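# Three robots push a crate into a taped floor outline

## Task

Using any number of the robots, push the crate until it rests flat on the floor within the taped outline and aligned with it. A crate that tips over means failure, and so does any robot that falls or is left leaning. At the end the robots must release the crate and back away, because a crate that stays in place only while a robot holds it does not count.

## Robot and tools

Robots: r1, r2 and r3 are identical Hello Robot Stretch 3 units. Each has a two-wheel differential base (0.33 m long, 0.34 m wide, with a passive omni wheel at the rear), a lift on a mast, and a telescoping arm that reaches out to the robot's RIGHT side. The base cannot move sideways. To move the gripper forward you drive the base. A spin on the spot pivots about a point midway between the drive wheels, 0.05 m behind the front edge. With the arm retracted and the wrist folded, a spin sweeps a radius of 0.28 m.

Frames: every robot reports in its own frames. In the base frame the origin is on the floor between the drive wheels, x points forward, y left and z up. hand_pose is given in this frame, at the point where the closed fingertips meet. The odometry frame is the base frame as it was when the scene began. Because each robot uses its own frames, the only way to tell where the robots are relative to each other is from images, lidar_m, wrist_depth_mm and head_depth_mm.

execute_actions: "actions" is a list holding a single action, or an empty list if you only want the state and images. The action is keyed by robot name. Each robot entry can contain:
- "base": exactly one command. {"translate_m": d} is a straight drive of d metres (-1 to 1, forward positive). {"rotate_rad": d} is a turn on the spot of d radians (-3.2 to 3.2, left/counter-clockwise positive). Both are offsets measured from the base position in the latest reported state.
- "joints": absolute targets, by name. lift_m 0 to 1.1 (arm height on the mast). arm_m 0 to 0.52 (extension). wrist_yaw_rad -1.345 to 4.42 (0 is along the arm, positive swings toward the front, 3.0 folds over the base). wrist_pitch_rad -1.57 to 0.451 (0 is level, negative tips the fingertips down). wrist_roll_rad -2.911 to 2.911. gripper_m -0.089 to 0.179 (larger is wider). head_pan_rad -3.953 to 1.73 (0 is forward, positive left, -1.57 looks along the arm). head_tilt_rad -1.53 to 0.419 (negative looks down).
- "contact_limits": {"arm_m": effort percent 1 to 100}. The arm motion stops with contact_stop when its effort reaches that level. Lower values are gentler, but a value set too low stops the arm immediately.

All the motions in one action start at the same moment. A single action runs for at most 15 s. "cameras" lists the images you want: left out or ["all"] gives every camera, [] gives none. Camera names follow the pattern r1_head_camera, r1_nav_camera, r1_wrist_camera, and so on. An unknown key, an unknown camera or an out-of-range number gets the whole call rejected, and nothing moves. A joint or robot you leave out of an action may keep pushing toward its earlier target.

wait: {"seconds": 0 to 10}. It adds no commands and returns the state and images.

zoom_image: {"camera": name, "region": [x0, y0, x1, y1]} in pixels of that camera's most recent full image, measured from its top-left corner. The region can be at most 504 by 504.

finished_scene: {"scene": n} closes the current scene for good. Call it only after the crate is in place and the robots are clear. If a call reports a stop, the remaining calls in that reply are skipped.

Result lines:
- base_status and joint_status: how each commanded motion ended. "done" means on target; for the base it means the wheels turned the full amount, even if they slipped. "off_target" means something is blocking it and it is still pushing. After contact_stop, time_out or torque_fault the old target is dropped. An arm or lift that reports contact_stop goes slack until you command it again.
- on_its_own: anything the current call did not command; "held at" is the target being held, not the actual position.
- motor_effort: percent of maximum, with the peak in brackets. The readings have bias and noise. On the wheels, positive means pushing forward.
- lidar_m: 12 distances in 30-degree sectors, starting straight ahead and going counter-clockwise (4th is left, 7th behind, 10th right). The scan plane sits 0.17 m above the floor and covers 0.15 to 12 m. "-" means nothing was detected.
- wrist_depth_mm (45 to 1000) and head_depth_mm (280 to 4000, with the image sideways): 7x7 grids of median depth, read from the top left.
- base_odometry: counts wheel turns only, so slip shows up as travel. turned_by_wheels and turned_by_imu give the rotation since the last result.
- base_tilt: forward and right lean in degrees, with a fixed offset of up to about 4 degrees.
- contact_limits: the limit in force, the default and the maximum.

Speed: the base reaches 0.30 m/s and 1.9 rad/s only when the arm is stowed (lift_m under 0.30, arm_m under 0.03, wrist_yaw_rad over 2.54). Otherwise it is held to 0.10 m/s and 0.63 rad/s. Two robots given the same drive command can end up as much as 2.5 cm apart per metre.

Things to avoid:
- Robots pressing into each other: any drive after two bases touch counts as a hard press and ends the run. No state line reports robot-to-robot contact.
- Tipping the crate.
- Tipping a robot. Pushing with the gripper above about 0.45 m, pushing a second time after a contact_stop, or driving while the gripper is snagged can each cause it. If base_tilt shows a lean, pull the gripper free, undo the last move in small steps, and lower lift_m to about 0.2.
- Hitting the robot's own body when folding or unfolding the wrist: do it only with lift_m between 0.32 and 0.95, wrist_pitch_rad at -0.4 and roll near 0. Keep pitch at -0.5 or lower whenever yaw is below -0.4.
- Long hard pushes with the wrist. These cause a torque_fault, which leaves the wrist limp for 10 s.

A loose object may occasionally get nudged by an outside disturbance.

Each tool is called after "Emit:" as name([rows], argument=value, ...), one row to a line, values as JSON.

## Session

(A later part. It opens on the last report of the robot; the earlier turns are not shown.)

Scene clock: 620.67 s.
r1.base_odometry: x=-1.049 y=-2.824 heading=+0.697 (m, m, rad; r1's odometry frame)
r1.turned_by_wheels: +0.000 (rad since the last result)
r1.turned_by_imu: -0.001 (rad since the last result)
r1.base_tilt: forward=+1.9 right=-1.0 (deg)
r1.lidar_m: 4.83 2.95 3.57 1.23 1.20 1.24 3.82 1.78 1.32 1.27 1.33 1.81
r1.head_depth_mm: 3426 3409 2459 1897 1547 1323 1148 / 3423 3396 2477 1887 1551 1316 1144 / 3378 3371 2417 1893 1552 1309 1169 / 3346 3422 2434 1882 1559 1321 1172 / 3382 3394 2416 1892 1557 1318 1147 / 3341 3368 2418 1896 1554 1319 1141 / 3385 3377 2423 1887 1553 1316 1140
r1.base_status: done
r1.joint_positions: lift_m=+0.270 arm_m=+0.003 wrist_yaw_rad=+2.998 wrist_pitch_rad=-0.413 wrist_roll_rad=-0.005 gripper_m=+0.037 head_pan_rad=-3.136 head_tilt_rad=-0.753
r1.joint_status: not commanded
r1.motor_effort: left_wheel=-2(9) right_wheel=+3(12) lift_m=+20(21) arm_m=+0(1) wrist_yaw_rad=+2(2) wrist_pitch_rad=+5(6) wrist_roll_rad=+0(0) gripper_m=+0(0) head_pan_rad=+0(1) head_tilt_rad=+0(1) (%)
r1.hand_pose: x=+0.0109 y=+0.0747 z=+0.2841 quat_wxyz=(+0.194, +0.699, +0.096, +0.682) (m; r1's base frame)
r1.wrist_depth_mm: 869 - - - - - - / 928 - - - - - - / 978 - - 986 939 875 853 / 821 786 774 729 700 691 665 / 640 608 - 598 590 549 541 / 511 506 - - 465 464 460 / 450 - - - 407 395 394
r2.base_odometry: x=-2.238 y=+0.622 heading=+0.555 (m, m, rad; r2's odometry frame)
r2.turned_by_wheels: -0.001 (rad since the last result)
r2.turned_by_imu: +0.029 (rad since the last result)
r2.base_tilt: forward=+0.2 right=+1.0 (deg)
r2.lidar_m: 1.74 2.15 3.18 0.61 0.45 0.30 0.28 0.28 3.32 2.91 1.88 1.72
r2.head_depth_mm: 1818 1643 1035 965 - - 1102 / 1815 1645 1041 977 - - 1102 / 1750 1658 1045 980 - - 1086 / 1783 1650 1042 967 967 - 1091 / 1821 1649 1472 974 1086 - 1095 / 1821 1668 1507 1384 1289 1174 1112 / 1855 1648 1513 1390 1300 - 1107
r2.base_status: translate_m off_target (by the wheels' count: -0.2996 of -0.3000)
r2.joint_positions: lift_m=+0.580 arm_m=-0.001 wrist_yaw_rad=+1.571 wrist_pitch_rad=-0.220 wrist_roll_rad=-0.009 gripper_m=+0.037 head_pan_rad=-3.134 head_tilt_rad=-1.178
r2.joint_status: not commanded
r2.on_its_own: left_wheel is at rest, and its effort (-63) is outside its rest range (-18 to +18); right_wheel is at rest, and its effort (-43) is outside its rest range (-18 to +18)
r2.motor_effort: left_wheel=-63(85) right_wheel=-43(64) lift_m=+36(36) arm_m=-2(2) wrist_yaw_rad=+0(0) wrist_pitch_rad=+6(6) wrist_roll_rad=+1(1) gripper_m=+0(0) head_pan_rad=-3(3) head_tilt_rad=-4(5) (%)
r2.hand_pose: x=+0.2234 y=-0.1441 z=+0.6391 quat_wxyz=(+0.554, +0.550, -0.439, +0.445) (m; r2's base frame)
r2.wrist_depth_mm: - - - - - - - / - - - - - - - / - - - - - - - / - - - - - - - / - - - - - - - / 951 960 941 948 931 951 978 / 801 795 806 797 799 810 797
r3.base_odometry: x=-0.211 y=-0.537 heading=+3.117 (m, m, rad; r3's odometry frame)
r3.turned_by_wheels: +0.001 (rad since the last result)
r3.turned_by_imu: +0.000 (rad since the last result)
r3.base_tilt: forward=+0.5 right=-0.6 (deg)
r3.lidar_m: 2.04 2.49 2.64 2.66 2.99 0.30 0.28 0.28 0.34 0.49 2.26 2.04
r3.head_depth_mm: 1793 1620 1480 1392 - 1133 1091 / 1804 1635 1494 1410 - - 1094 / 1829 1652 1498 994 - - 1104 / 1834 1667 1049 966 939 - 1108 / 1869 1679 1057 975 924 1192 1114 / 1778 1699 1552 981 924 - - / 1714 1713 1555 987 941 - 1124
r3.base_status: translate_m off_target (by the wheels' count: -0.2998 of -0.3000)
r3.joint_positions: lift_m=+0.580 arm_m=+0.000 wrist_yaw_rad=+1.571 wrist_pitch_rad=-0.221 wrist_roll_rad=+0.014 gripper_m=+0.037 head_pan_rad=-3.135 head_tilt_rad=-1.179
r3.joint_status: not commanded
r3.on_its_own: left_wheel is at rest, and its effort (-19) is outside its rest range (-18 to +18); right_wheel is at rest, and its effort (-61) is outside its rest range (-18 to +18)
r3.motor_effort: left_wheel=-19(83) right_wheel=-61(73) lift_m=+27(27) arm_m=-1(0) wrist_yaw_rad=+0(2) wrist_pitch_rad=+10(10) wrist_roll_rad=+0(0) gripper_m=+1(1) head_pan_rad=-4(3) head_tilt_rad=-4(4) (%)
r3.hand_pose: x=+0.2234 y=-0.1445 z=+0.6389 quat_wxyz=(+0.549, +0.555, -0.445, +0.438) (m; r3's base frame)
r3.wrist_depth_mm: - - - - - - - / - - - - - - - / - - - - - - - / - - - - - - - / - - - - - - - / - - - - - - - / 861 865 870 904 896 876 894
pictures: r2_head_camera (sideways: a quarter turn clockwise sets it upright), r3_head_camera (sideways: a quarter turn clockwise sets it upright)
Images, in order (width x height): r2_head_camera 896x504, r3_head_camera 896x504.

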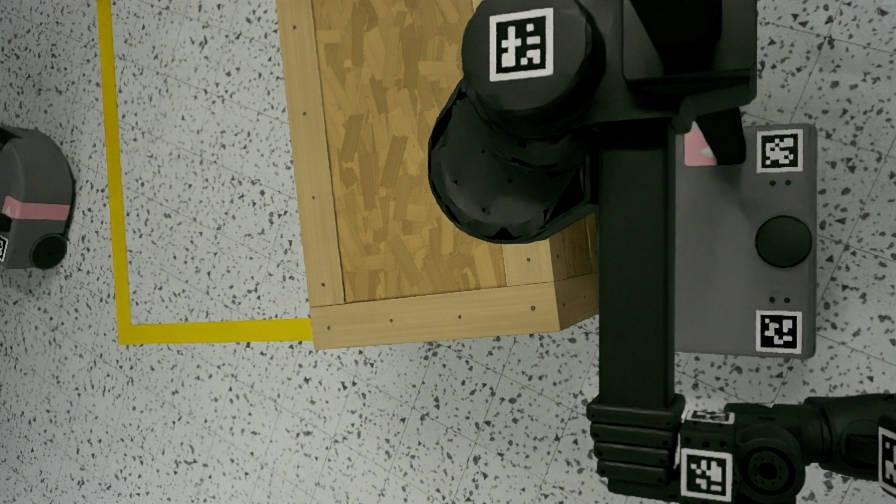

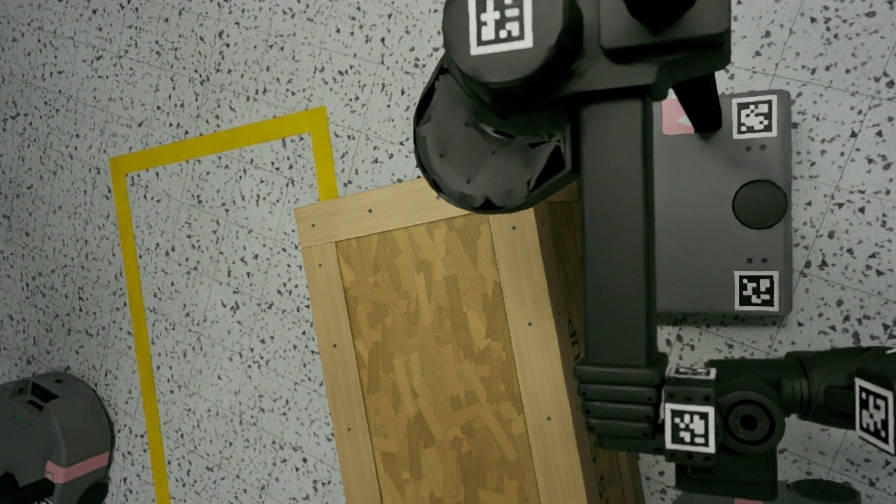

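Emit:
execute_actions([
  {"r1":{"base":{"rotate_rad":-1.197},"joints":{"head_pan_rad":-2.9}},"r2":{"base":{"rotate_rad":0.05}},"r3":{"base":{"rotate_rad":-0.5},"joints":{"lift_m":0.8}}},
], cameras=[])

Emit:
execute_actions([
  {"r3":{"base":{"translate_m":0.29}},"r1":{"base":{"translate_m":0.25}}},
], cameras=[])

Emit:
execute_actions([
  {"r3":{"base":{"rotate_rad":0.63}}},
], cameras=["r2_nav_camera","r3_head_camera","r1_head_camera"])

Scene clock: 652.47 s.
r1.base_odometry: x=-1.049 y=-2.824 heading=-0.500 (m, m, rad; r1's odometry frame)
r1.turned_by_wheels: -1.197 (rad since the last result)
r1.turned_by_imu: -1.197 (rad since the last result)
r1.base_tilt: forward=+1.8 right=-1.0 (deg)
r1.lidar_m: 1.28 1.60 3.28 2.96 3.75 3.45 1.19 1.20 3.83 2.13 1.35 1.27
r1.head_depth_mm: 3076 3090 2446 1851 1575 1327 1139 / 3228 3056 1693 1543 1556 1329 1140 / 3424 3403 1696 1562 1566 1316 1164 / 3561 3393 1705 1599 1565 1304 1146 / 3952 3367 1707 1626 1553 1326 1143 / - 3238 2334 1743 1551 1325 1143 / - 3353 2404 1904 1555 1315 1148
r1.base_status: done
r1.joint_positions: lift_m=+0.270 arm_m=+0.003 wrist_yaw_rad=+2.998 wrist_pitch_rad=-0.413 wrist_roll_rad=-0.005 gripper_m=+0.037 head_pan_rad=-2.907 head_tilt_rad=-0.753
r1.joint_status: all done
r1.motor_effort: left_wheel=+3(14) right_wheel=-2(8) lift_m=+21(21) arm_m=-1(1) wrist_yaw_rad=+1(2) wrist_pitch_rad=+5(6) wrist_roll_rad=+0(0) gripper_m=+0(0) head_pan_rad=+3(15) head_tilt_rad=+0(0) (%)
r1.hand_pose: x=+0.0109 y=+0.0747 z=+0.2841 quat_wxyz=(+0.194, +0.699, +0.096, +0.682) (m; r1's base frame)
r1.wrist_depth_mm: - - - - - - - / - - - - - - - / - - - 997 916 892 869 / 820 781 763 722 723 697 662 / 646 620 - 596 584 561 551 / 523 512 - - 466 472 452 / 446 - - - 412 402 401
r2.base_odometry: x=-2.238 y=+0.622 heading=+0.604 (m, m, rad; r2's odometry frame)
r2.turned_by_wheels: +0.049 (rad since the last result)
r2.turned_by_imu: +0.045 (rad since the last result)
r2.base_tilt: forward=+0.3 right=+0.9 (deg)
r2.lidar_m: 1.75 2.23 3.19 0.61 0.43 0.30 0.28 0.28 3.32 2.74 1.85 1.72
r2.head_depth_mm: 1805 1634 1042 965 - - 1103 / 1795 1637 1040 980 - - 1103 / 1697 1655 1040 985 - - 1084 / 1769 1649 1041 965 968 - 1087 / 1833 1657 1501 980 1262 - 1088 / 1852 1658 1505 1386 1285 1177 1110 / 1857 1663 1515 1382 1298 - 1105
r2.base_status: rotate_rad off_target (by the wheels' count: +0.0489 of +0.0500)
r2.joint_positions: lift_m=+0.580 arm_m=-0.001 wrist_yaw_rad=+1.571 wrist_pitch_rad=-0.220 wrist_roll_rad=-0.009 gripper_m=+0.037 head_pan_rad=-3.134 head_tilt_rad=-1.178
r2.joint_status: not commanded
r2.on_its_own: left_wheel is at rest, and its effort (-57) is outside its rest range (-18 to +18)
r2.motor_effort: left_wheel=-57(68) right_wheel=-8(27) lift_m=+36(35) arm_m=-2(2) wrist_yaw_rad=-1(0) wrist_pitch_rad=+6(6) wrist_roll_rad=+1(0) gripper_m=+1(0) head_pan_rad=-3(4) head_tilt_rad=-5(5) (%)
r2.hand_pose: x=+0.2234 y=-0.1441 z=+0.6391 quat_wxyz=(+0.554, +0.550, -0.439, +0.445) (m; r2's base frame)
r2.wrist_depth_mm: - - - - - - - / - - - - - - - / - - - - - - - / - - - - - - - / - - - - - - - / 936 952 927 955 911 977 960 / 798 793 788 819 797 820 797
r3.base_odometry: x=-0.211 y=-0.537 heading=+2.617 (m, m, rad; r3's odometry frame)
r3.turned_by_wheels: -0.500 (rad since the last result)
r3.turned_by_imu: -0.495 (rad since the last result)
r3.base_tilt: forward=+0.4 right=-0.6 (deg)
r3.lidar_m: 2.03 2.05 2.54 2.63 2.66 2.97 0.30 0.28 0.28 0.35 0.49 2.22
r3.head_depth_mm: 1785 1644 - - 1229 1144 1095 / 1812 1664 - - 1233 - 1098 / 1822 1656 - - - - 1102 / 1838 1665 1511 1424 - - 1103 / 1867 1681 1523 1417 1091 1192 1118 / 1870 1705 1542 990 884 1164 1125 / 1897 1703 1551 1000 - 879 -
r3.base_status: done
r3.joint_positions: lift_m=+0.800 arm_m=+0.000 wrist_yaw_rad=+1.571 wrist_pitch_rad=-0.221 wrist_roll_rad=+0.014 gripper_m=+0.037 head_pan_rad=-3.135 head_tilt_rad=-1.179
r3.joint_status: all done
r3.motor_effort: left_wheel=+3(8) right_wheel=-4(59) lift_m=+29(29) arm_m=+0(0) wrist_yaw_rad=-2(1) wrist_pitch_rad=+10(10) wrist_roll_rad=+0(0) gripper_m=+1(1) head_pan_rad=-2(3) head_tilt_rad=-6(4) (%)
r3.hand_pose: x=+0.2234 y=-0.1445 z=+0.8588 quat_wxyz=(+0.549, +0.555, -0.445, +0.438) (m; r3's base frame)
r3.wrist_depth_mm: - - - - - - - / - - - - - - - / - - - - - - - / - - - - - - - / - - - - - - 526 / - - - - - - - / - - - - - - -
pictures: none
No camera images: the call's "cameras" was empty. Leave "cameras" out to get every camera's image.

Scene clock: 656.80 s.
r1.base_odometry: x=-0.829 y=-2.944 heading=-0.500 (m, m, rad; r1's odometry frame)
r1.turned_by_wheels: +0.000 (rad since the last result)
r1.turned_by_imu: +0.000 (rad since the last result)
r1.base_tilt: forward=+1.9 right=-1.0 (deg)
r1.lidar_m: 1.05 1.31 2.69 2.98 4.03 3.68 1.44 1.45 3.92 1.71 1.14 1.04
r1.head_depth_mm: 3193 3231 2453 1896 1555 1326 1151 / 3339 3223 1710 1783 1562 1319 1153 / 3686 3391 1733 1812 1554 1319 1168 / 3875 3228 1740 1842 1556 1322 1142 / - 3363 1763 1849 1555 1314 1148 / - 3415 2434 1883 1556 1311 1143 / - 3351 2432 1879 1560 1314 1142
r1.base_status: done
r1.joint_positions: lift_m=+0.270 arm_m=+0.003 wrist_yaw_rad=+2.998 wrist_pitch_rad=-0.413 wrist_roll_rad=-0.005 gripper_m=+0.037 head_pan_rad=-2.907 head_tilt_rad=-0.753
r1.joint_status: not commanded
r1.motor_effort: left_wheel=+3(16) right_wheel=-2(7) lift_m=+21(21) arm_m=-1(1) wrist_yaw_rad=+0(1) wrist_pitch_rad=+6(5) wrist_roll_rad=+0(0) gripper_m=+0(0) head_pan_rad=+3(3) head_tilt_rad=+1(0) (%)
r1.hand_pose: x=+0.0109 y=+0.0747 z=+0.2841 quat_wxyz=(+0.194, +0.699, +0.096, +0.682) (m; r1's base frame)
r1.wrist_depth_mm: - - - - - - - / - - - - - - - / - - - 967 921 883 863 / 815 782 753 716 694 714 674 / 637 613 - 588 594 551 538 / 519 517 - - 469 468 458 / 444 - - - 415 407 397
r2.base_odometry: x=-2.238 y=+0.622 heading=+0.604 (m, m, rad; r2's odometry frame)
r2.turned_by_wheels: +0.000 (rad since the last result)
r2.turned_by_imu: -0.001 (rad since the last result)
r2.base_tilt: forward=+0.2 right=+0.9 (deg)
r2.lidar_m: 1.74 2.23 0.49 3.25 0.43 0.29 0.28 0.28 3.32 2.74 1.85 1.72
r2.head_depth_mm: 1824 1639 1040 962 - - 1103 / 1817 1650 1037 980 - - 1100 / 1824 1645 1044 982 - - 1091 / 1832 1644 1045 968 969 - 1085 / 1838 1648 1479 986 1263 - 1091 / 1838 1670 1510 1386 1297 1175 1115 / 1834 1658 1516 1394 1297 - 1099
r2.base_status: not commanded
r2.joint_positions: lift_m=+0.580 arm_m=-0.001 wrist_yaw_rad=+1.571 wrist_pitch_rad=-0.220 wrist_roll_rad=-0.009 gripper_m=+0.037 head_pan_rad=-3.134 head_tilt_rad=-1.178
r2.joint_status: not commanded
r2.on_its_own: left_wheel is at rest, and its effort (-56) is outside its rest range (-18 to +18)
r2.motor_effort: left_wheel=-56(56) right_wheel=-9(9) lift_m=+36(36) arm_m=-2(3) wrist_yaw_rad=+0(0) wrist_pitch_rad=+6(6) wrist_roll_rad=+1(1) gripper_m=+0(0) head_pan_rad=-3(3) head_tilt_rad=-5(5) (%)
r2.hand_pose: x=+0.2234 y=-0.1441 z=+0.6391 quat_wxyz=(+0.554, +0.550, -0.439, +0.445) (m; r2's base frame)
r2.wrist_depth_mm: - - - - - - - / - - - - - - - / - - - - - - - / - - - - - - - / - - - - - - - / 982 949 920 958 928 986 951 / 794 784 800 807 794 797 803
r3.base_odometry: x=-0.462 y=-0.392 heading=+2.618 (m, m, rad; r3's odometry frame)
r3.turned_by_wheels: +0.000 (rad since the last result)
r3.turned_by_imu: -0.001 (rad since the last result)
r3.base_tilt: forward=+0.4 right=-0.5 (deg)
r3.lidar_m: 1.75 1.76 2.18 2.68 2.70 3.28 0.55 0.50 0.51 0.41 0.50 1.92
r3.head_depth_mm: 1785 1650 - - 1229 1148 1098 / 1812 1670 - - 1233 - 1099 / 1825 1666 - - - - 1099 / 1837 1673 1518 1387 - - 1110 / 1880 1683 1058 1122 1263 1202 1114 / 1889 1693 1072 1005 1262 1204 1121 / 1892 1708 1076 999 - 1226 -
r3.base_status: done
r3.joint_positions: lift_m=+0.800 arm_m=+0.000 wrist_yaw_rad=+1.571 wrist_pitch_rad=-0.221 wrist_roll_rad=+0.014 gripper_m=+0.037 head_pan_rad=-3.135 head_tilt_rad=-1.179
r3.joint_status: not commanded
r3.motor_effort: left_wheel=+3(8) right_wheel=-3(4) lift_m=+29(29) arm_m=-1(1) wrist_yaw_rad=-1(0) wrist_pitch_rad=+10(10) wrist_roll_rad=+0(0) gripper_m=+2(1) head_pan_rad=-4(3) head_tilt_rad=-5(4) (%)
r3.hand_pose: x=+0.2234 y=-0.1445 z=+0.8588 quat_wxyz=(+0.549, +0.555, -0.445, +0.438) (m; r3's base frame)
r3.wrist_depth_mm: - - - - - - - / - - - - - - - / - - - - - - - / - - - - - - - / - - - - - - - / - - - - - - - / - - - - - - -
pictures: none
No camera images: the call's "cameras" was empty. Leave "cameras" out to get every camera's image.

Scene clock: 658.77 s.
r1.base_odometry: x=-0.829 y=-2.944 heading=-0.500 (m, m, rad; r1's odometry frame)
r1.turned_by_wheels: +0.000 (rad since the last result)
r1.turned_by_imu: +0.000 (rad since the last result)
r1.base_tilt: forward=+1.8 right=-1.0 (deg)
r1.lidar_m: 1.05 1.31 2.70 2.98 4.00 3.67 1.44 1.45 3.92 1.71 1.14 1.04
r1.head_depth_mm: 3232 3260 2426 1911 1557 1326 1143 / 3348 3262 1695 1792 1561 1314 1149 / 3657 3388 1724 1804 1561 1322 1170 / 3895 3222 1757 1833 1562 1322 1138 / - 3382 1767 1840 1556 1317 1145 / - 3416 2416 1900 1553 1309 1144 / - 3370 2392 1892 1551 1317 1145
r1.base_status: not commanded
r1.joint_positions: lift_m=+0.270 arm_m=+0.003 wrist_yaw_rad=+2.998 wrist_pitch_rad=-0.413 wrist_roll_rad=-0.005 gripper_m=+0.037 head_pan_rad=-2.907 head_tilt_rad=-0.753
r1.joint_status: not commanded
r1.motor_effort: left_wheel=+4(3) right_wheel=-2(2) lift_m=+21(21) arm_m=-1(1) wrist_yaw_rad=+1(0) wrist_pitch_rad=+5(5) wrist_roll_rad=+0(0) gripper_m=+0(0) head_pan_rad=+4(3) head_tilt_rad=+0(0) (%)
r1.hand_pose: x=+0.0109 y=+0.0747 z=+0.2841 quat_wxyz=(+0.194, +0.699, +0.096, +0.682) (m; r1's base frame)
r1.wrist_depth_mm: - - - - - - - / - - - - - - - / - - - 984 932 888 870 / 822 786 769 718 698 669 653 / 632 617 - 577 594 564 533 / 528 514 - - 473 468 456 / 440 - - - 408 400 403
r2.base_odometry: x=-2.238 y=+0.622 heading=+0.604 (m, m, rad; r2's odometry frame)
r2.turned_by_wheels: +0.000 (rad since the last result)
r2.turned_by_imu: +0.000 (rad since the last result)
r2.base_tilt: forward=+0.2 right=+0.9 (deg)
r2.lidar_m: 1.75 2.24 0.49 0.61 0.43 0.30 0.28 0.28 3.32 2.74 1.85 1.72
r2.head_depth_mm: 1822 1648 1037 968 - - 1050 / 1838 1636 1038 977 - - 1097 / 1830 1646 1038 982 - - 1088 / 1828 1653 1044 966 975 - 1088 / 1844 1659 1486 985 1260 - 1084 / 1856 1651 1515 1382 1292 1173 1105 / 1845 1666 1511 1392 1290 - 1104
r2.base_status: not commanded
r2.joint_positions: lift_m=+0.580 arm_m=-0.001 wrist_yaw_rad=+1.571 wrist_pitch_rad=-0.220 wrist_roll_rad=-0.009 gripper_m=+0.037 head_pan_rad=-3.134 head_tilt_rad=-1.178
r2.joint_status: not commanded
r2.on_its_own: left_wheel is at rest, and its effort (-57) is outside its rest range (-18 to +18)
r2.motor_effort: left_wheel=-57(58) right_wheel=-9(8) lift_m=+36(36) arm_m=-2(2) wrist_yaw_rad=+0(0) wrist_pitch_rad=+6(6) wrist_roll_rad=+1(1) gripper_m=+1(0) head_pan_rad=-4(3) head_tilt_rad=-4(5) (%)
r2.hand_pose: x=+0.2234 y=-0.1441 z=+0.6391 quat_wxyz=(+0.554, +0.550, -0.439, +0.445) (m; r2's base frame)
r2.wrist_depth_mm: - - - - - - - / - - - - - - - / - - - - - - - / - - - - - - - / - - - - - - - / 942 950 926 937 918 998 959 / 791 820 805 794 802 801 798
r3.base_odometry: x=-0.462 y=-0.392 heading=-3.036 (m, m, rad; r3's odometry frame)
r3.turned_by_wheels: +0.630 (rad since the last result)
r3.turned_by_imu: +0.622 (rad since the last result)
r3.base_tilt: forward=+0.4 right=-0.5 (deg)
r3.lidar_m: 1.79 2.38 2.68 2.75 3.13 0.53 0.50 0.52 0.41 2.62 1.84 1.75
r3.head_depth_mm: 1793 1645 - - 1230 1149 1095 / 1812 1661 - - 1238 - 1094 / 1835 1409 - - - - 1099 / 1846 1149 1054 1101 - - 1106 / 1865 1679 1060 1122 1257 1201 1114 / 1870 1707 1065 1105 1121 1200 1125 / 1903 1723 1080 1097 - 1213 -
r3.base_status: done
r3.joint_positions: lift_m=+0.800 arm_m=+0.000 wrist_yaw_rad=+1.571 wrist_pitch_rad=-0.221 wrist_roll_rad=+0.014 gripper_m=+0.037 head_pan_rad=-3.135 head_tilt_rad=-1.179
r3.joint_status: not commanded
r3.motor_effort: left_wheel=-2(6) right_wheel=+3(8) lift_m=+29(29) arm_m=-1(1) wrist_yaw_rad=+0(1) wrist_pitch_rad=+10(10) wrist_roll_rad=+0(0) gripper_m=+1(0) head_pan_rad=-3(3) head_tilt_rad=-5(6) (%)
r3.hand_pose: x=+0.2234 y=-0.1445 z=+0.8588 quat_wxyz=(+0.549, +0.555, -0.445, +0.438) (m; r3's base frame)
r3.wrist_depth_mm: - - - - - - - / - - - - - - - / - - - - - - - / - - - - - - - / - - - - - - - / - - - - - - - / - - - - - - -
pictures: r1_head_camera (sideways: a quarter turn clockwise sets it upright), r2_nav_camera (sideways: a quarter turn counterclockwise sets it upright), r3_head_camera (sideways: a quarter turn clockwise sets it upright)
Images, in order (width x height): r1_head_camera 896x504, r2_nav_camera 672x504, r3_head_camera 896x504.

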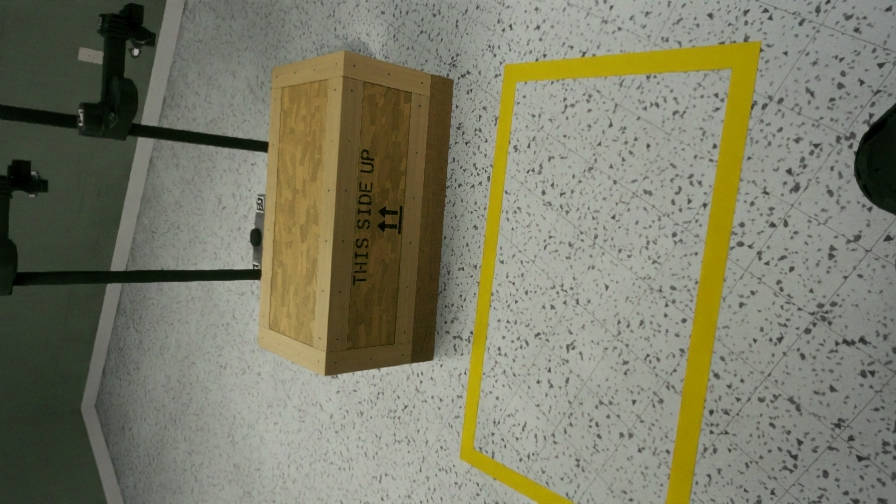

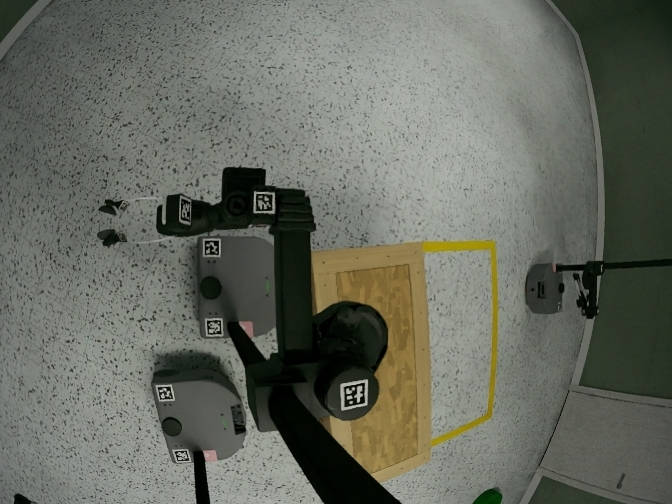

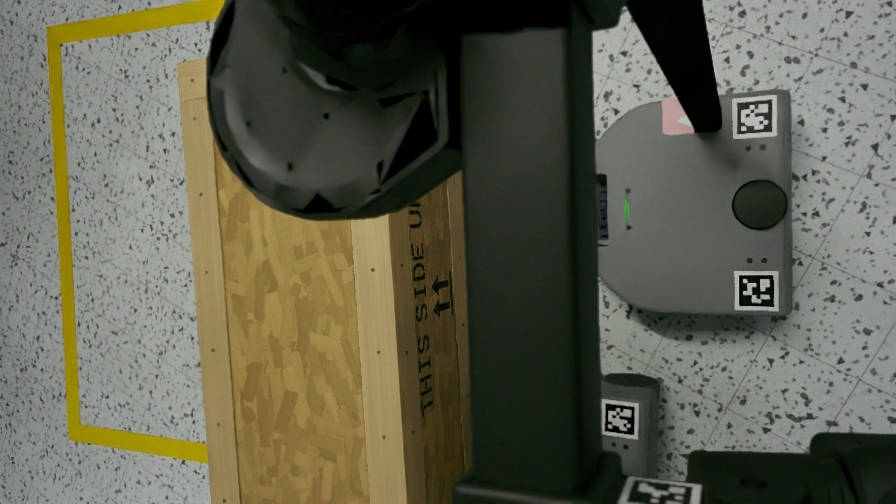

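Emit:
execute_actions([
  {"r3":{"base":{"translate_m":-0.215}}},
], cameras=[])

Emit:
execute_actions([
  {"r3":{"base":{"translate_m":-0.15}},"r2":{"base":{"translate_m":-0.15}}},
], cameras=["r2_head_camera","r3_head_camera","r1_head_camera"])

Scene clock: 669.87 s.
r1.base_odometry: x=-0.829 y=-2.944 heading=-0.500 (m, m, rad; r1's odometry frame)
r1.turned_by_wheels: +0.000 (rad since the last result)
r1.turned_by_imu: +0.000 (rad since the last result)
r1.base_tilt: forward=+1.8 right=-1.0 (deg)
r1.lidar_m: 1.05 1.32 2.69 2.97 4.00 3.68 1.43 1.45 3.92 1.71 1.13 1.04
r1.head_depth_mm: 3211 3191 2464 1893 1557 1325 1139 / 3340 3238 1698 1792 1563 1324 1148 / 3652 3371 1711 1812 1555 1313 1159 / 3945 3227 1743 1848 1557 1312 1148 / - 3378 1764 1838 1545 1331 1146 / - 3332 2442 1901 1559 1315 1141 / - 3397 2428 1894 1537 1315 1142
r1.base_status: not commanded
r1.joint_positions: lift_m=+0.270 arm_m=+0.003 wrist_yaw_rad=+2.998 wrist_pitch_rad=-0.413 wrist_roll_rad=-0.005 gripper_m=+0.037 head_pan_rad=-2.907 head_tilt_rad=-0.753
r1.joint_status: not commanded
r1.motor_effort: left_wheel=+4(4) right_wheel=-2(2) lift_m=+21(21) arm_m=-1(0) wrist_yaw_rad=+0(2) wrist_pitch_rad=+6(5) wrist_roll_rad=+0(0) gripper_m=+0(0) head_pan_rad=+4(3) head_tilt_rad=+1(1) (%)
r1.hand_pose: x=+0.0109 y=+0.0747 z=+0.2841 quat_wxyz=(+0.194, +0.699, +0.096, +0.682) (m; r1's base frame)
r1.wrist_depth_mm: - - - - - - - / - - - - - - - / - - - 966 924 934 854 / 805 751 743 732 709 692 663 / 628 613 - 577 588 555 550 / 525 501 - - 464 475 457 / 446 - - - 413 406 395
r2.base_odometry: x=-2.238 y=+0.622 heading=+0.604 (m, m, rad; r2's odometry frame)
r2.turned_by_wheels: +0.000 (rad since the last result)
r2.turned_by_imu: -0.001 (rad since the last result)
r2.base_tilt: forward=+0.3 right=+1.0 (deg)
r2.lidar_m: 1.75 2.23 3.19 0.44 0.43 0.29 0.28 0.28 3.31 2.74 1.85 1.72
r2.head_depth_mm: 1808 1640 1038 967 - - 1088 / 1837 1639 1040 980 - - 1101 / 1830 1655 1041 980 - - 1092 / 1833 1669 1046 966 972 - 1091 / 1834 1661 1490 977 1267 - 1090 / 1856 1655 1508 1385 1287 1174 1110 / 1854 1663 1507 1382 1295 - 1108
r2.base_status: not commanded
r2.joint_positions: lift_m=+0.580 arm_m=-0.001 wrist_yaw_rad=+1.571 wrist_pitch_rad=-0.220 wrist_roll_rad=-0.009 gripper_m=+0.037 head_pan_rad=-3.134 head_tilt_rad=-1.178
r2.joint_status: not commanded
r2.on_its_own: left_wheel is at rest, and its effort (-55) is outside its rest range (-18 to +18)
r2.motor_effort: left_wheel=-55(58) right_wheel=-8(8) lift_m=+36(36) arm_m=-2(3) wrist_yaw_rad=+0(0) wrist_pitch_rad=+6(6) wrist_roll_rad=+1(1) gripper_m=-1(0) head_pan_rad=-3(3) head_tilt_rad=-5(5) (%)
r2.hand_pose: x=+0.2234 y=-0.1441 z=+0.6391 quat_wxyz=(+0.554, +0.550, -0.439, +0.445) (m; r2's base frame)
r2.wrist_depth_mm: - - - - - - - / - - - - - - - / - - - - - - - / - - - - - - - / - - - - - - - / 982 940 933 945 942 965 969 / 805 792 789 804 804 805 803
r3.base_odometry: x=-0.248 y=-0.369 heading=-3.036 (m, m, rad; r3's odometry frame)
r3.turned_by_wheels: +0.000 (rad since the last result)
r3.turned_by_imu: -0.001 (rad since the last result)
r3.base_tilt: forward=+0.4 right=-0.6 (deg)
r3.lidar_m: 1.99 2.63 2.78 2.85 2.95 0.31 0.29 0.30 0.40 0.32 2.04 1.93
r3.head_depth_mm: 1790 1648 - - 1230 1149 1096 / 1810 1664 - - 1234 - 1101 / 1830 1658 - - - - 1099 / 1835 1658 1052 984 - - 1106 / 1837 1685 1061 986 1261 1202 1116 / 1870 1693 1069 992 1210 1092 1114 / 1902 1702 1079 999 - 1073 -
r3.base_status: done
r3.joint_positions: lift_m=+0.800 arm_m=+0.000 wrist_yaw_rad=+1.571 wrist_pitch_rad=-0.221 wrist_roll_rad=+0.014 gripper_m=+0.037 head_pan_rad=-3.135 head_tilt_rad=-1.179
r3.joint_status: not commanded
r3.motor_effort: left_wheel=-2(7) right_wheel=+3(4) lift_m=+29(29) arm_m=-1(1) wrist_yaw_rad=+0(0) wrist_pitch_rad=+10(10) wrist_roll_rad=+0(0) gripper_m=+0(1) head_pan_rad=-2(4) head_tilt_rad=-5(6) (%)
r3.hand_pose: x=+0.2234 y=-0.1445 z=+0.8588 quat_wxyz=(+0.549, +0.555, -0.445, +0.438) (m; r3's base frame)
r3.wrist_depth_mm: - - - - - - - / - - - - - - - / - - - - - - - / - - - - - - - / - - - - - - - / - - - - - - - / - - - - - - -
pictures: none
No camera images: the call's "cameras" was empty. Leave "cameras" out to get every camera's image.

Scene clock: 673.40 s.
r1.base_odometry: x=-0.829 y=-2.944 heading=-0.500 (m, m, rad; r1's odometry frame)
r1.turned_by_wheels: +0.000 (rad since the last result)
r1.turned_by_imu: +0.000 (rad since the last result)
r1.base_tilt: forward=+1.8 right=-1.0 (deg)
r1.lidar_m: 1.05 1.31 2.69 2.97 4.01 3.68 1.31 1.32 3.92 1.71 1.14 1.04
r1.head_depth_mm: 3238 3027 2422 1858 1564 1326 1151 / 3382 3084 1693 1705 1560 1311 1151 / 3665 3425 1700 1745 1555 1314 1163 / 3897 3403 1695 1726 1550 1315 1143 / - 3158 1698 1736 1558 1324 1145 / - 3336 2430 1847 1547 1317 1147 / - 3327 2412 1897 1550 1324 1145
r1.base_status: not commanded
r1.joint_positions: lift_m=+0.270 arm_m=+0.003 wrist_yaw_rad=+2.998 wrist_pitch_rad=-0.413 wrist_roll_rad=-0.005 gripper_m=+0.037 head_pan_rad=-2.907 head_tilt_rad=-0.753
r1.joint_status: not commanded
r1.motor_effort: left_wheel=+4(4) right_wheel=-2(2) lift_m=+21(21) arm_m=-1(1) wrist_yaw_rad=+0(2) wrist_pitch_rad=+6(5) wrist_roll_rad=+0(0) gripper_m=+0(0) head_pan_rad=+3(3) head_tilt_rad=+0(1) (%)
r1.hand_pose: x=+0.0109 y=+0.0747 z=+0.2841 quat_wxyz=(+0.194, +0.699, +0.096, +0.682) (m; r1's base frame)
r1.wrist_depth_mm: - - - - - - - / - - - - - - - / - - - 959 940 912 880 / 799 774 752 725 687 708 673 / 642 610 - 588 595 557 542 / 519 521 - - 459 476 459 / 451 - - - 409 401 394
r2.base_odometry: x=-2.361 y=+0.537 heading=+0.604 (m, m, rad; r2's odometry frame)
r2.turned_by_wheels: +0.000 (rad since the last result)
r2.turned_by_imu: +0.042 (rad since the last result)
r2.base_tilt: forward=+0.2 right=+0.9 (deg)
r2.lidar_m: 1.87 2.47 3.24 0.43 0.41 0.29 0.28 0.28 3.24 2.77 1.94 1.83
r2.head_depth_mm: 1809 1637 1036 967 - - 1081 / 1789 1641 1035 976 - - 1098 / 1758 1655 1039 983 - - 1086 / 1832 1661 1038 964 972 - 1088 / 1843 1664 1499 1349 1259 - 1090 / 1842 1672 1512 1393 1289 1174 1113 / 1847 1664 1519 1382 1298 - 1103
r2.base_status: translate_m off_target (by the wheels' count: -0.1497 of -0.1500)
r2.joint_positions: lift_m=+0.580 arm_m=-0.001 wrist_yaw_rad=+1.571 wrist_pitch_rad=-0.220 wrist_roll_rad=-0.009 gripper_m=+0.037 head_pan_rad=-3.134 head_tilt_rad=-1.179
r2.joint_status: not commanded
r2.on_its_own: left_wheel is at rest, and its effort (-43) is outside its rest range (-18 to +18); right_wheel is at rest, and its effort (-46) is outside its rest range (-18 to +18)
r2.motor_effort: left_wheel=-43(76) right_wheel=-46(64) lift_m=+35(35) arm_m=-3(2) wrist_yaw_rad=+0(0) wrist_pitch_rad=+6(6) wrist_roll_rad=+1(1) gripper_m=+0(0) head_pan_rad=-3(4) head_tilt_rad=-4(5) (%)
r2.hand_pose: x=+0.2235 y=-0.1441 z=+0.6392 quat_wxyz=(+0.554, +0.550, -0.439, +0.445) (m; r2's base frame)
r2.wrist_depth_mm: - - - - - - - / - - - - - - - / - - - - - - - / - - - - - - - / - - - - - - - / 936 958 915 955 926 949 958 / 791 790 796 808 796 792 794
r3.base_odometry: x=-0.099 y=-0.353 heading=-3.036 (m, m, rad; r3's odometry frame)
r3.turned_by_wheels: +0.000 (rad since the last result)
r3.turned_by_imu: +0.019 (rad since the last result)
r3.base_tilt: forward=+0.4 right=-0.5 (deg)
r3.lidar_m: 2.13 2.86 2.85 2.93 0.39 0.29 0.28 0.29 0.39 0.32 2.16 2.06
r3.head_depth_mm: 1790 1640 - - 1234 1146 1093 / 1817 1666 - - 1234 - 1094 / 1830 1661 - - - - 1102 / 1819 1670 1047 982 - - 1102 / 1778 1678 1060 984 1256 1201 1116 / 1881 1699 1070 995 1210 1082 1110 / 1907 1721 1074 1004 - 1075 -
r3.base_status: translate_m off_target (by the wheels' count: -0.1496 of -0.1500)
r3.joint_positions: lift_m=+0.800 arm_m=+0.000 wrist_yaw_rad=+1.571 wrist_pitch_rad=-0.220 wrist_roll_rad=+0.014 gripper_m=+0.037 head_pan_rad=-3.135 head_tilt_rad=-1.179
r3.joint_status: not commanded
r3.on_its_own: left_wheel is at rest, and its effort (-59) is outside its rest range (-18 to +18); right_wheel is at rest, and its effort (-61) is outside its rest range (-18 to +18)
r3.motor_effort: left_wheel=-59(92) right_wheel=-61(83) lift_m=+28(29) arm_m=+0(1) wrist_yaw_rad=-1(2) wrist_pitch_rad=+10(10) wrist_roll_rad=+0(0) gripper_m=-1(0) head_pan_rad=-3(3) head_tilt_rad=-4(4) (%)
r3.hand_pose: x=+0.2234 y=-0.1445 z=+0.8590 quat_wxyz=(+0.549, +0.555, -0.445, +0.438) (m; r3's base frame)
r3.wrist_depth_mm: - - - - - - - / - - - - - - - / - - - - - - - / - - - - - - - / - - - - - - - / - - - - - - - / - - - - - - -
pictures: r1_head_camera (sideways: a quarter turn clockwise sets it upright), r2_head_camera (sideways: a quarter turn clockwise sets it upright), r3_head_camera (sideways: a quarter turn clockwise sets it upright)
Images, in order (width x height): r1_head_camera 896x504, r2_head_camera 896x504, r3_head_camera 896x504.

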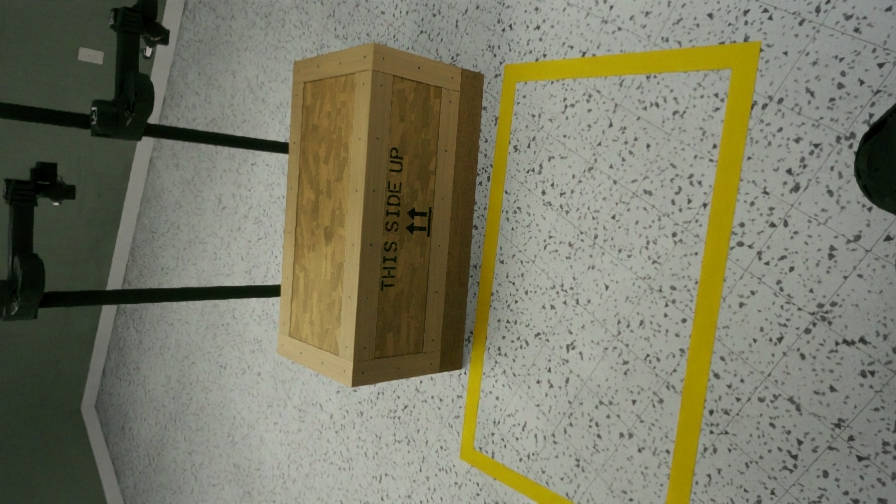

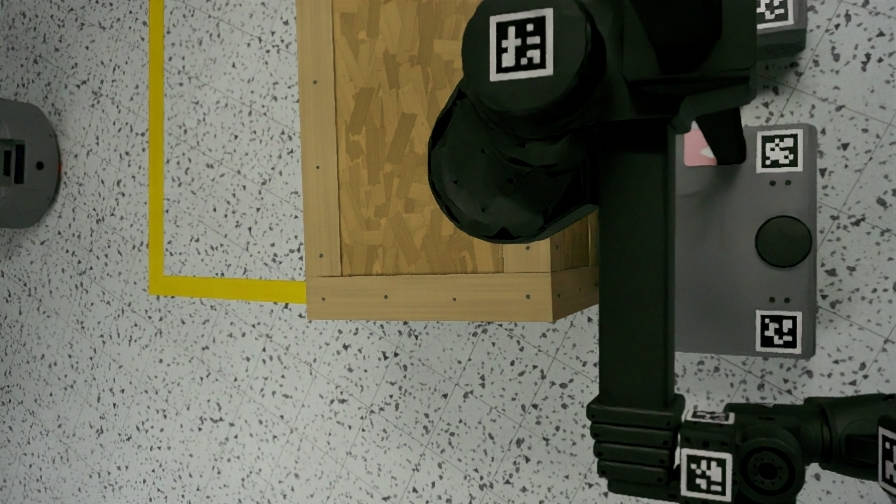

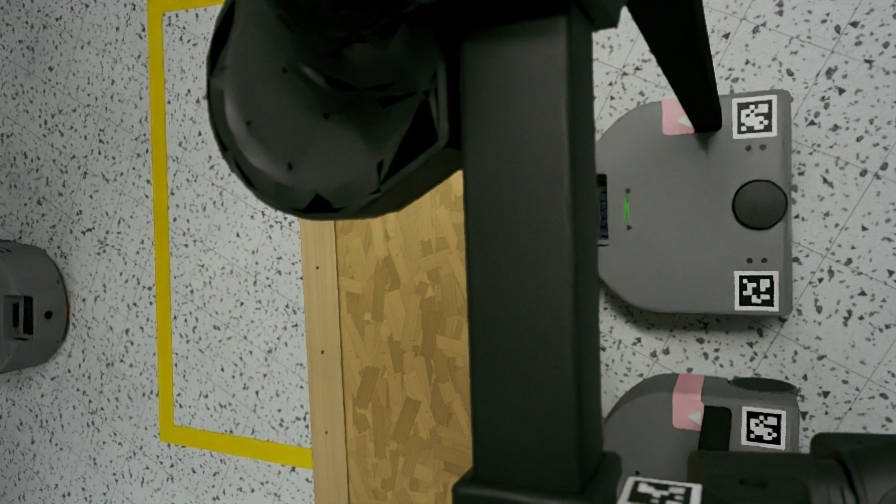

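Emit:
execute_actions([
  {"r3":{"joints":{"wrist_yaw_rad":3.3,"wrist_pitch_rad":-0.4}}},
], cameras=[])

Emit:
execute_actions([
  {"r3":{"base":{"translate_m":-0.12}},"r2":{"base":{"translate_m":-0.12}}},
], cameras=["r2_head_camera","r3_head_camera","r1_head_camera"])

Scene clock: 703.50 s.
r1.base_odometry: x=-0.829 y=-2.944 heading=-0.500 (m, m, rad; r1's odometry frame)
r1.turned_by_wheels: +0.000 (rad since the last result)
r1.turned_by_imu: +0.000 (rad since the last result)
r1.base_tilt: forward=+1.8 right=-1.0 (deg)
r1.lidar_m: 1.05 1.31 2.69 2.97 4.01 3.68 1.31 1.32 3.93 1.71 1.14 1.04
r1.head_depth_mm: 3260 3082 2459 1830 1560 1321 1144 / 3320 3051 1704 1716 1563 1327 1147 / 3577 3439 1704 1743 1575 1326 1163 / 3964 3417 1684 1741 1558 1323 1141 / - 3196 1701 1737 1562 1321 1143 / - 3292 2396 1837 1554 1324 1142 / - 3375 2410 1867 1544 1315 1139
r1.base_status: not commanded
r1.joint_positions: lift_m=+0.270 arm_m=+0.003 wrist_yaw_rad=+2.998 wrist_pitch_rad=-0.413 wrist_roll_rad=-0.005 gripper_m=+0.037 head_pan_rad=-2.907 head_tilt_rad=-0.753
r1.joint_status: not commanded
r1.motor_effort: left_wheel=+4(4) right_wheel=-2(2) lift_m=+21(21) arm_m=-1(1) wrist_yaw_rad=+1(0) wrist_pitch_rad=+5(5) wrist_roll_rad=+0(0) gripper_m=+0(0) head_pan_rad=+4(2) head_tilt_rad=+0(1) (%)
r1.hand_pose: x=+0.0109 y=+0.0747 z=+0.2841 quat_wxyz=(+0.194, +0.699, +0.096, +0.682) (m; r1's base frame)
r1.wrist_depth_mm: - - - - - - - / - - - - - - - / - - - 965 919 900 860 / 822 761 747 730 711 692 673 / 630 614 - 582 581 552 557 / 526 513 - - 463 470 451 / 449 - - - 407 400 400
r2.base_odometry: x=-2.361 y=+0.537 heading=+0.604 (m, m, rad; r2's odometry frame)
r2.turned_by_wheels: +0.000 (rad since the last result)
r2.turned_by_imu: -0.001 (rad since the last result)
r2.base_tilt: forward=+0.3 right=+1.0 (deg)
r2.lidar_m: 1.88 2.47 3.24 0.43 0.41 0.29 0.28 0.28 3.24 2.77 1.94 1.83
r2.head_depth_mm: 1829 1627 1035 968 - - 1087 / 1790 1639 1037 976 - - 1105 / 1766 1654 1042 979 - - 1083 / 1828 1662 1042 965 976 - 1089 / 1824 1668 1504 1347 1261 - 1095 / 1838 1660 1504 1389 1299 1176 1114 / 1856 1662 1518 1392 1291 - 1104
r2.base_status: not commanded
r2.joint_positions: lift_m=+0.580 arm_m=-0.001 wrist_yaw_rad=+1.571 wrist_pitch_rad=-0.220 wrist_roll_rad=-0.009 gripper_m=+0.037 head_pan_rad=-3.134 head_tilt_rad=-1.179
r2.joint_status: not commanded
r2.on_its_own: left_wheel is at rest, and its effort (-42) is outside its rest range (-18 to +18); right_wheel is at rest, and its effort (-46) is outside its rest range (-18 to +18)
r2.motor_effort: left_wheel=-42(42) right_wheel=-46(46) lift_m=+36(35) arm_m=-2(2) wrist_yaw_rad=+0(0) wrist_pitch_rad=+6(6) wrist_roll_rad=+1(0) gripper_m=+0(1) head_pan_rad=-3(3) head_tilt_rad=-5(5) (%)
r2.hand_pose: x=+0.2235 y=-0.1441 z=+0.6392 quat_wxyz=(+0.554, +0.550, -0.439, +0.445) (m; r2's base frame)
r2.wrist_depth_mm: - - - - - - - / - - - - - - - / - - - - - - - / - - - - - - - / - - - - - - - / 935 962 921 952 931 943 949 / 785 799 793 784 811 811 783
r3.base_odometry: x=-0.099 y=-0.353 heading=-3.036 (m, m, rad; r3's odometry frame)
r3.turned_by_wheels: +0.000 (rad since the last result)
r3.turned_by_imu: -0.001 (rad since the last result)
r3.base_tilt: forward=+0.5 right=-0.6 (deg)
r3.lidar_m: 2.13 2.85 2.84 2.93 0.39 0.29 0.28 0.29 0.39 0.32 2.17 2.07
r3.head_depth_mm: 1800 1648 - - 1227 1148 1091 / 1813 1663 - - - - 1095 / 1826 1658 - - - - 1098 / 1792 1669 1052 979 - - 1107 / 1785 1677 1060 987 1261 - 1109 / 1875 1687 1070 994 1211 1088 1114 / 1895 1717 1078 999 - 1082 1117
r3.base_status: not commanded
r3.joint_positions: lift_m=+0.800 arm_m=+0.000 wrist_yaw_rad=+3.297 wrist_pitch_rad=-0.412 wrist_roll_rad=+0.014 gripper_m=+0.037 head_pan_rad=-3.135 head_tilt_rad=-1.179
r3.joint_status: all done
r3.on_its_own: left_wheel is at rest, and its effort (-58) is outside its rest range (-18 to +18); right_wheel is at rest, and its effort (-61) is outside its rest range (-18 to +18)
r3.motor_effort: left_wheel=-58(59) right_wheel=-61(61) lift_m=+28(28) arm_m=-1(1) wrist_yaw_rad=+2(4) wrist_pitch_rad=+6(8) wrist_roll_rad=+0(0) gripper_m=+1(0) head_pan_rad=-3(4) head_tilt_rad=-5(6) (%)
r3.hand_pose: x=-0.0561 y=+0.0780 z=+0.8138 quat_wxyz=(+0.092, +0.683, +0.198, +0.697) (m; r3's base frame)
r3.wrist_depth_mm: - - - - - - - / - - - - - - - / - - - - - - - / - - - - - - - / - - - - - - - / - - - - - - - / 567 569 944 964 977 984 970
pictures: none
No camera images: the call's "cameras" was empty. Leave "cameras" out to get every camera's image.

Scene clock: 706.13 s.
r1.base_odometry: x=-0.829 y=-2.944 heading=-0.500 (m, m, rad; r1's odometry frame)
r1.turned_by_wheels: +0.000 (rad since the last result)
r1.turned_by_imu: +0.000 (rad since the last result)
r1.base_tilt: forward=+1.9 right=-1.0 (deg)
r1.lidar_m: 1.06 1.31 2.70 2.98 4.01 3.66 1.19 1.20 3.92 1.71 1.14 1.04
r1.head_depth_mm: 3233 3076 2455 1783 1563 1328 1141 / 3343 2877 1701 1548 1560 1319 1145 / 3581 3391 1691 1595 1556 1322 1170 / 3836 3345 1708 1598 1548 1323 1139 / - 3235 1684 1626 1546 1321 1146 / - 3375 2396 1786 1558 1328 1146 / - 3337 2420 1890 1544 1315 1138
r1.base_status: not commanded
r1.joint_positions: lift_m=+0.270 arm_m=+0.003 wrist_yaw_rad=+2.998 wrist_pitch_rad=-0.413 wrist_roll_rad=-0.005 gripper_m=+0.037 head_pan_rad=-2.907 head_tilt_rad=-0.753
r1.joint_status: not commanded
r1.motor_effort: left_wheel=+4(3) right_wheel=-2(2) lift_m=+21(21) arm_m=-1(0) wrist_yaw_rad=+1(0) wrist_pitch_rad=+6(5) wrist_roll_rad=+0(0) gripper_m=+0(0) head_pan_rad=+3(4) head_tilt_rad=+1(0) (%)
r1.hand_pose: x=+0.0109 y=+0.0747 z=+0.2841 quat_wxyz=(+0.194, +0.699, +0.096, +0.682) (m; r1's base frame)
r1.wrist_depth_mm: - - - - - - - / - - - - - - - / - - - 967 918 886 867 / 807 777 737 716 718 697 665 / 623 610 - 600 593 557 545 / 516 508 - - 459 471 456 / 454 - - - 413 401 390
r2.base_odometry: x=-2.460 y=+0.469 heading=+0.604 (m, m, rad; r2's odometry frame)
r2.turned_by_wheels: +0.000 (rad since the last result)
r2.turned_by_imu: +0.019 (rad since the last result)
r2.base_tilt: forward=+0.3 right=+0.9 (deg)
r2.lidar_m: 1.99 2.66 3.30 0.43 0.40 0.29 0.28 0.29 3.20 2.87 2.03 1.94
r2.head_depth_mm: 1827 1651 1035 966 - - 1078 / 1741 1643 1039 980 - - 1104 / 1725 1647 1046 983 - - 1080 / 1832 1650 1049 966 977 - 1085 / 1828 1650 1513 1343 1259 - 1086 / 1843 1663 1503 1388 1285 1171 1109 / 1847 1655 1498 1383 1293 - 1105
r2.base_status: translate_m off_target (by the wheels' count: -0.1197 of -0.1200)
r2.joint_positions: lift_m=+0.580 arm_m=-0.001 wrist_yaw_rad=+1.571 wrist_pitch_rad=-0.220 wrist_roll_rad=-0.009 gripper_m=+0.037 head_pan_rad=-3.134 head_tilt_rad=-1.179
r2.joint_status: not commanded
r2.on_its_own: left_wheel is at rest, and its effort (-42) is outside its rest range (-18 to +18); right_wheel is at rest, and its effort (-52) is outside its rest range (-18 to +18)
r2.motor_effort: left_wheel=-42(64) right_wheel=-52(62) lift_m=+35(35) arm_m=-3(3) wrist_yaw_rad=+0(0) wrist_pitch_rad=+6(6) wrist_roll_rad=+1(1) gripper_m=+0(0) head_pan_rad=-3(3) head_tilt_rad=-5(5) (%)
r2.hand_pose: x=+0.2235 y=-0.1441 z=+0.6392 quat_wxyz=(+0.554, +0.550, -0.439, +0.445) (m; r2's base frame)
r2.wrist_depth_mm: - - - - - - - / - - - - - - - / - - - - - - - / - - - - - - - / - - - - - - - / 940 941 909 958 931 959 977 / 796 795 793 779 804 815 812
r3.base_odometry: x=+0.020 y=-0.341 heading=-3.036 (m, m, rad; r3's odometry frame)
r3.turned_by_wheels: +0.000 (rad since the last result)
r3.turned_by_imu: +0.010 (rad since the last result)
r3.base_tilt: forward=+0.5 right=-0.5 (deg)
r3.lidar_m: 2.23 3.02 2.90 3.00 0.39 0.29 0.28 0.29 0.39 0.32 2.26 2.16
r3.head_depth_mm: 1800 1645 - - 1228 1143 1091 / 1795 1673 - - - - 1093 / 1838 1671 - - - - 1101 / 1759 1672 1050 980 - - 1101 / 1721 1670 1061 988 1267 - 1109 / 1888 1705 1063 988 1188 1090 1114 / 1903 1700 1080 1004 - 1081 1120
r3.base_status: translate_m off_target (by the wheels' count: -0.1196 of -0.1200)
r3.joint_positions: lift_m=+0.800 arm_m=+0.000 wrist_yaw_rad=+3.299 wrist_pitch_rad=-0.413 wrist_roll_rad=+0.014 gripper_m=+0.037 head_pan_rad=-3.135 head_tilt_rad=-1.179
r3.joint_status: not commanded
r3.on_its_own: left_wheel is at rest, and its effort (-55) is outside its rest range (-18 to +18); right_wheel is at rest, and its effort (-59) is outside its rest range (-18 to +18)
r3.motor_effort: left_wheel=-55(79) right_wheel=-59(81) lift_m=+28(28) arm_m=-1(0) wrist_yaw_rad=+1(2) wrist_pitch_rad=+6(6) wrist_roll_rad=+0(0) gripper_m=+0(1) head_pan_rad=-3(3) head_tilt_rad=-5(6) (%)
r3.hand_pose: x=-0.0564 y=+0.0778 z=+0.8136 quat_wxyz=(+0.092, +0.683, +0.198, +0.697) (m; r3's base frame)
r3.wrist_depth_mm: - - - - - - - / - - - - - - - / - - - - - - - / - - - - - - - / - - - - - - - / - - - - - - - / 569 567 949 - 961 973 974
pictures: r1_head_camera (sideways: a quarter turn clockwise sets it upright), r2_head_camera (sideways: a quarter turn clockwise sets it upright), r3_head_camera (sideways: a quarter turn clockwise sets it upright)
Images, in order (width x height): r1_head_camera 896x504, r2_head_camera 896x504, r3_head_camera 896x504.

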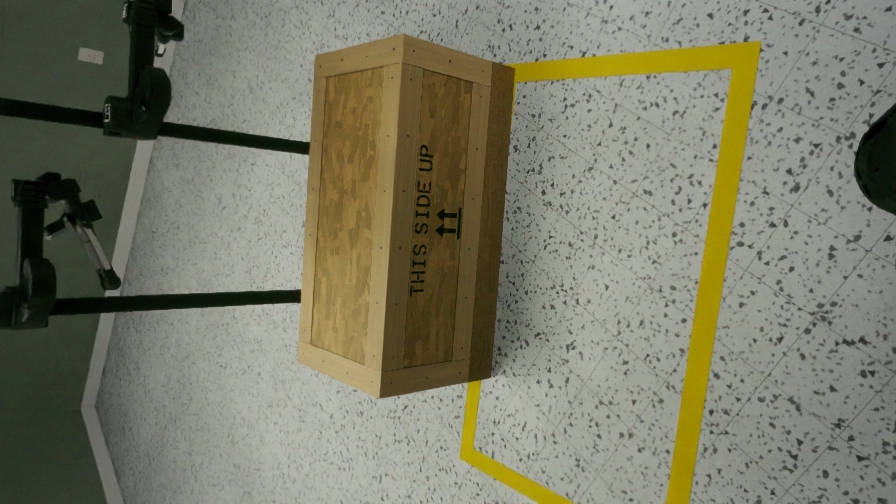

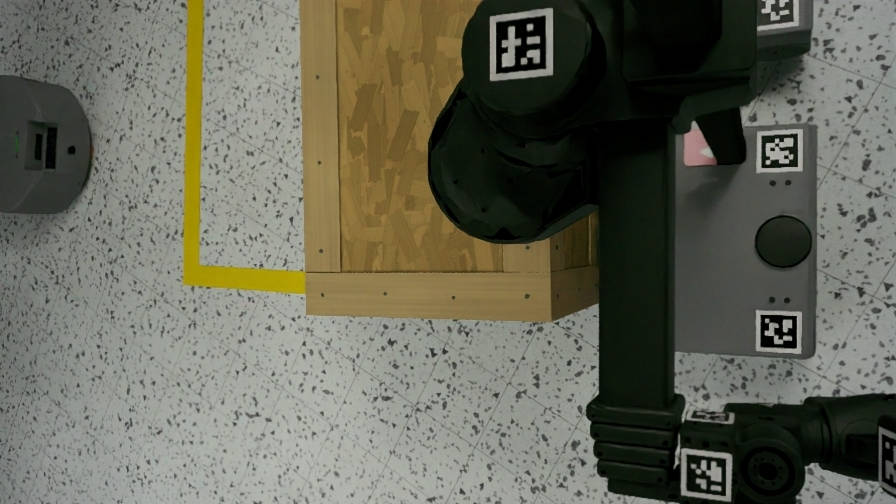

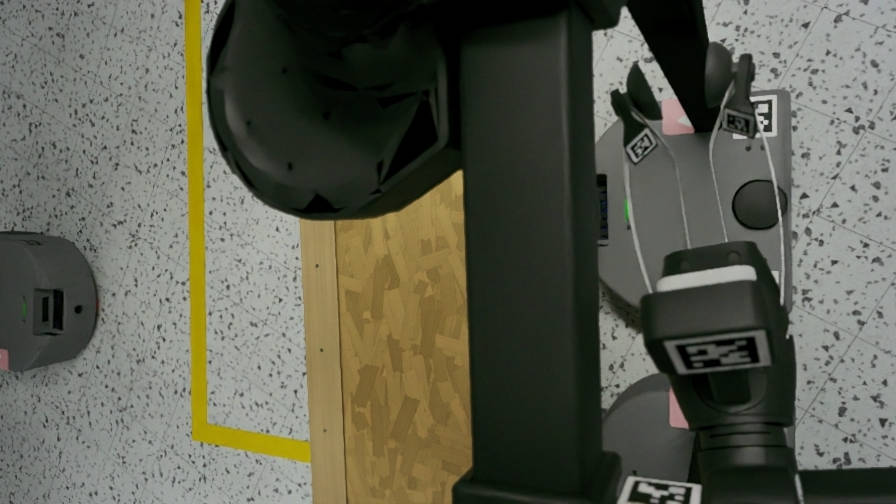

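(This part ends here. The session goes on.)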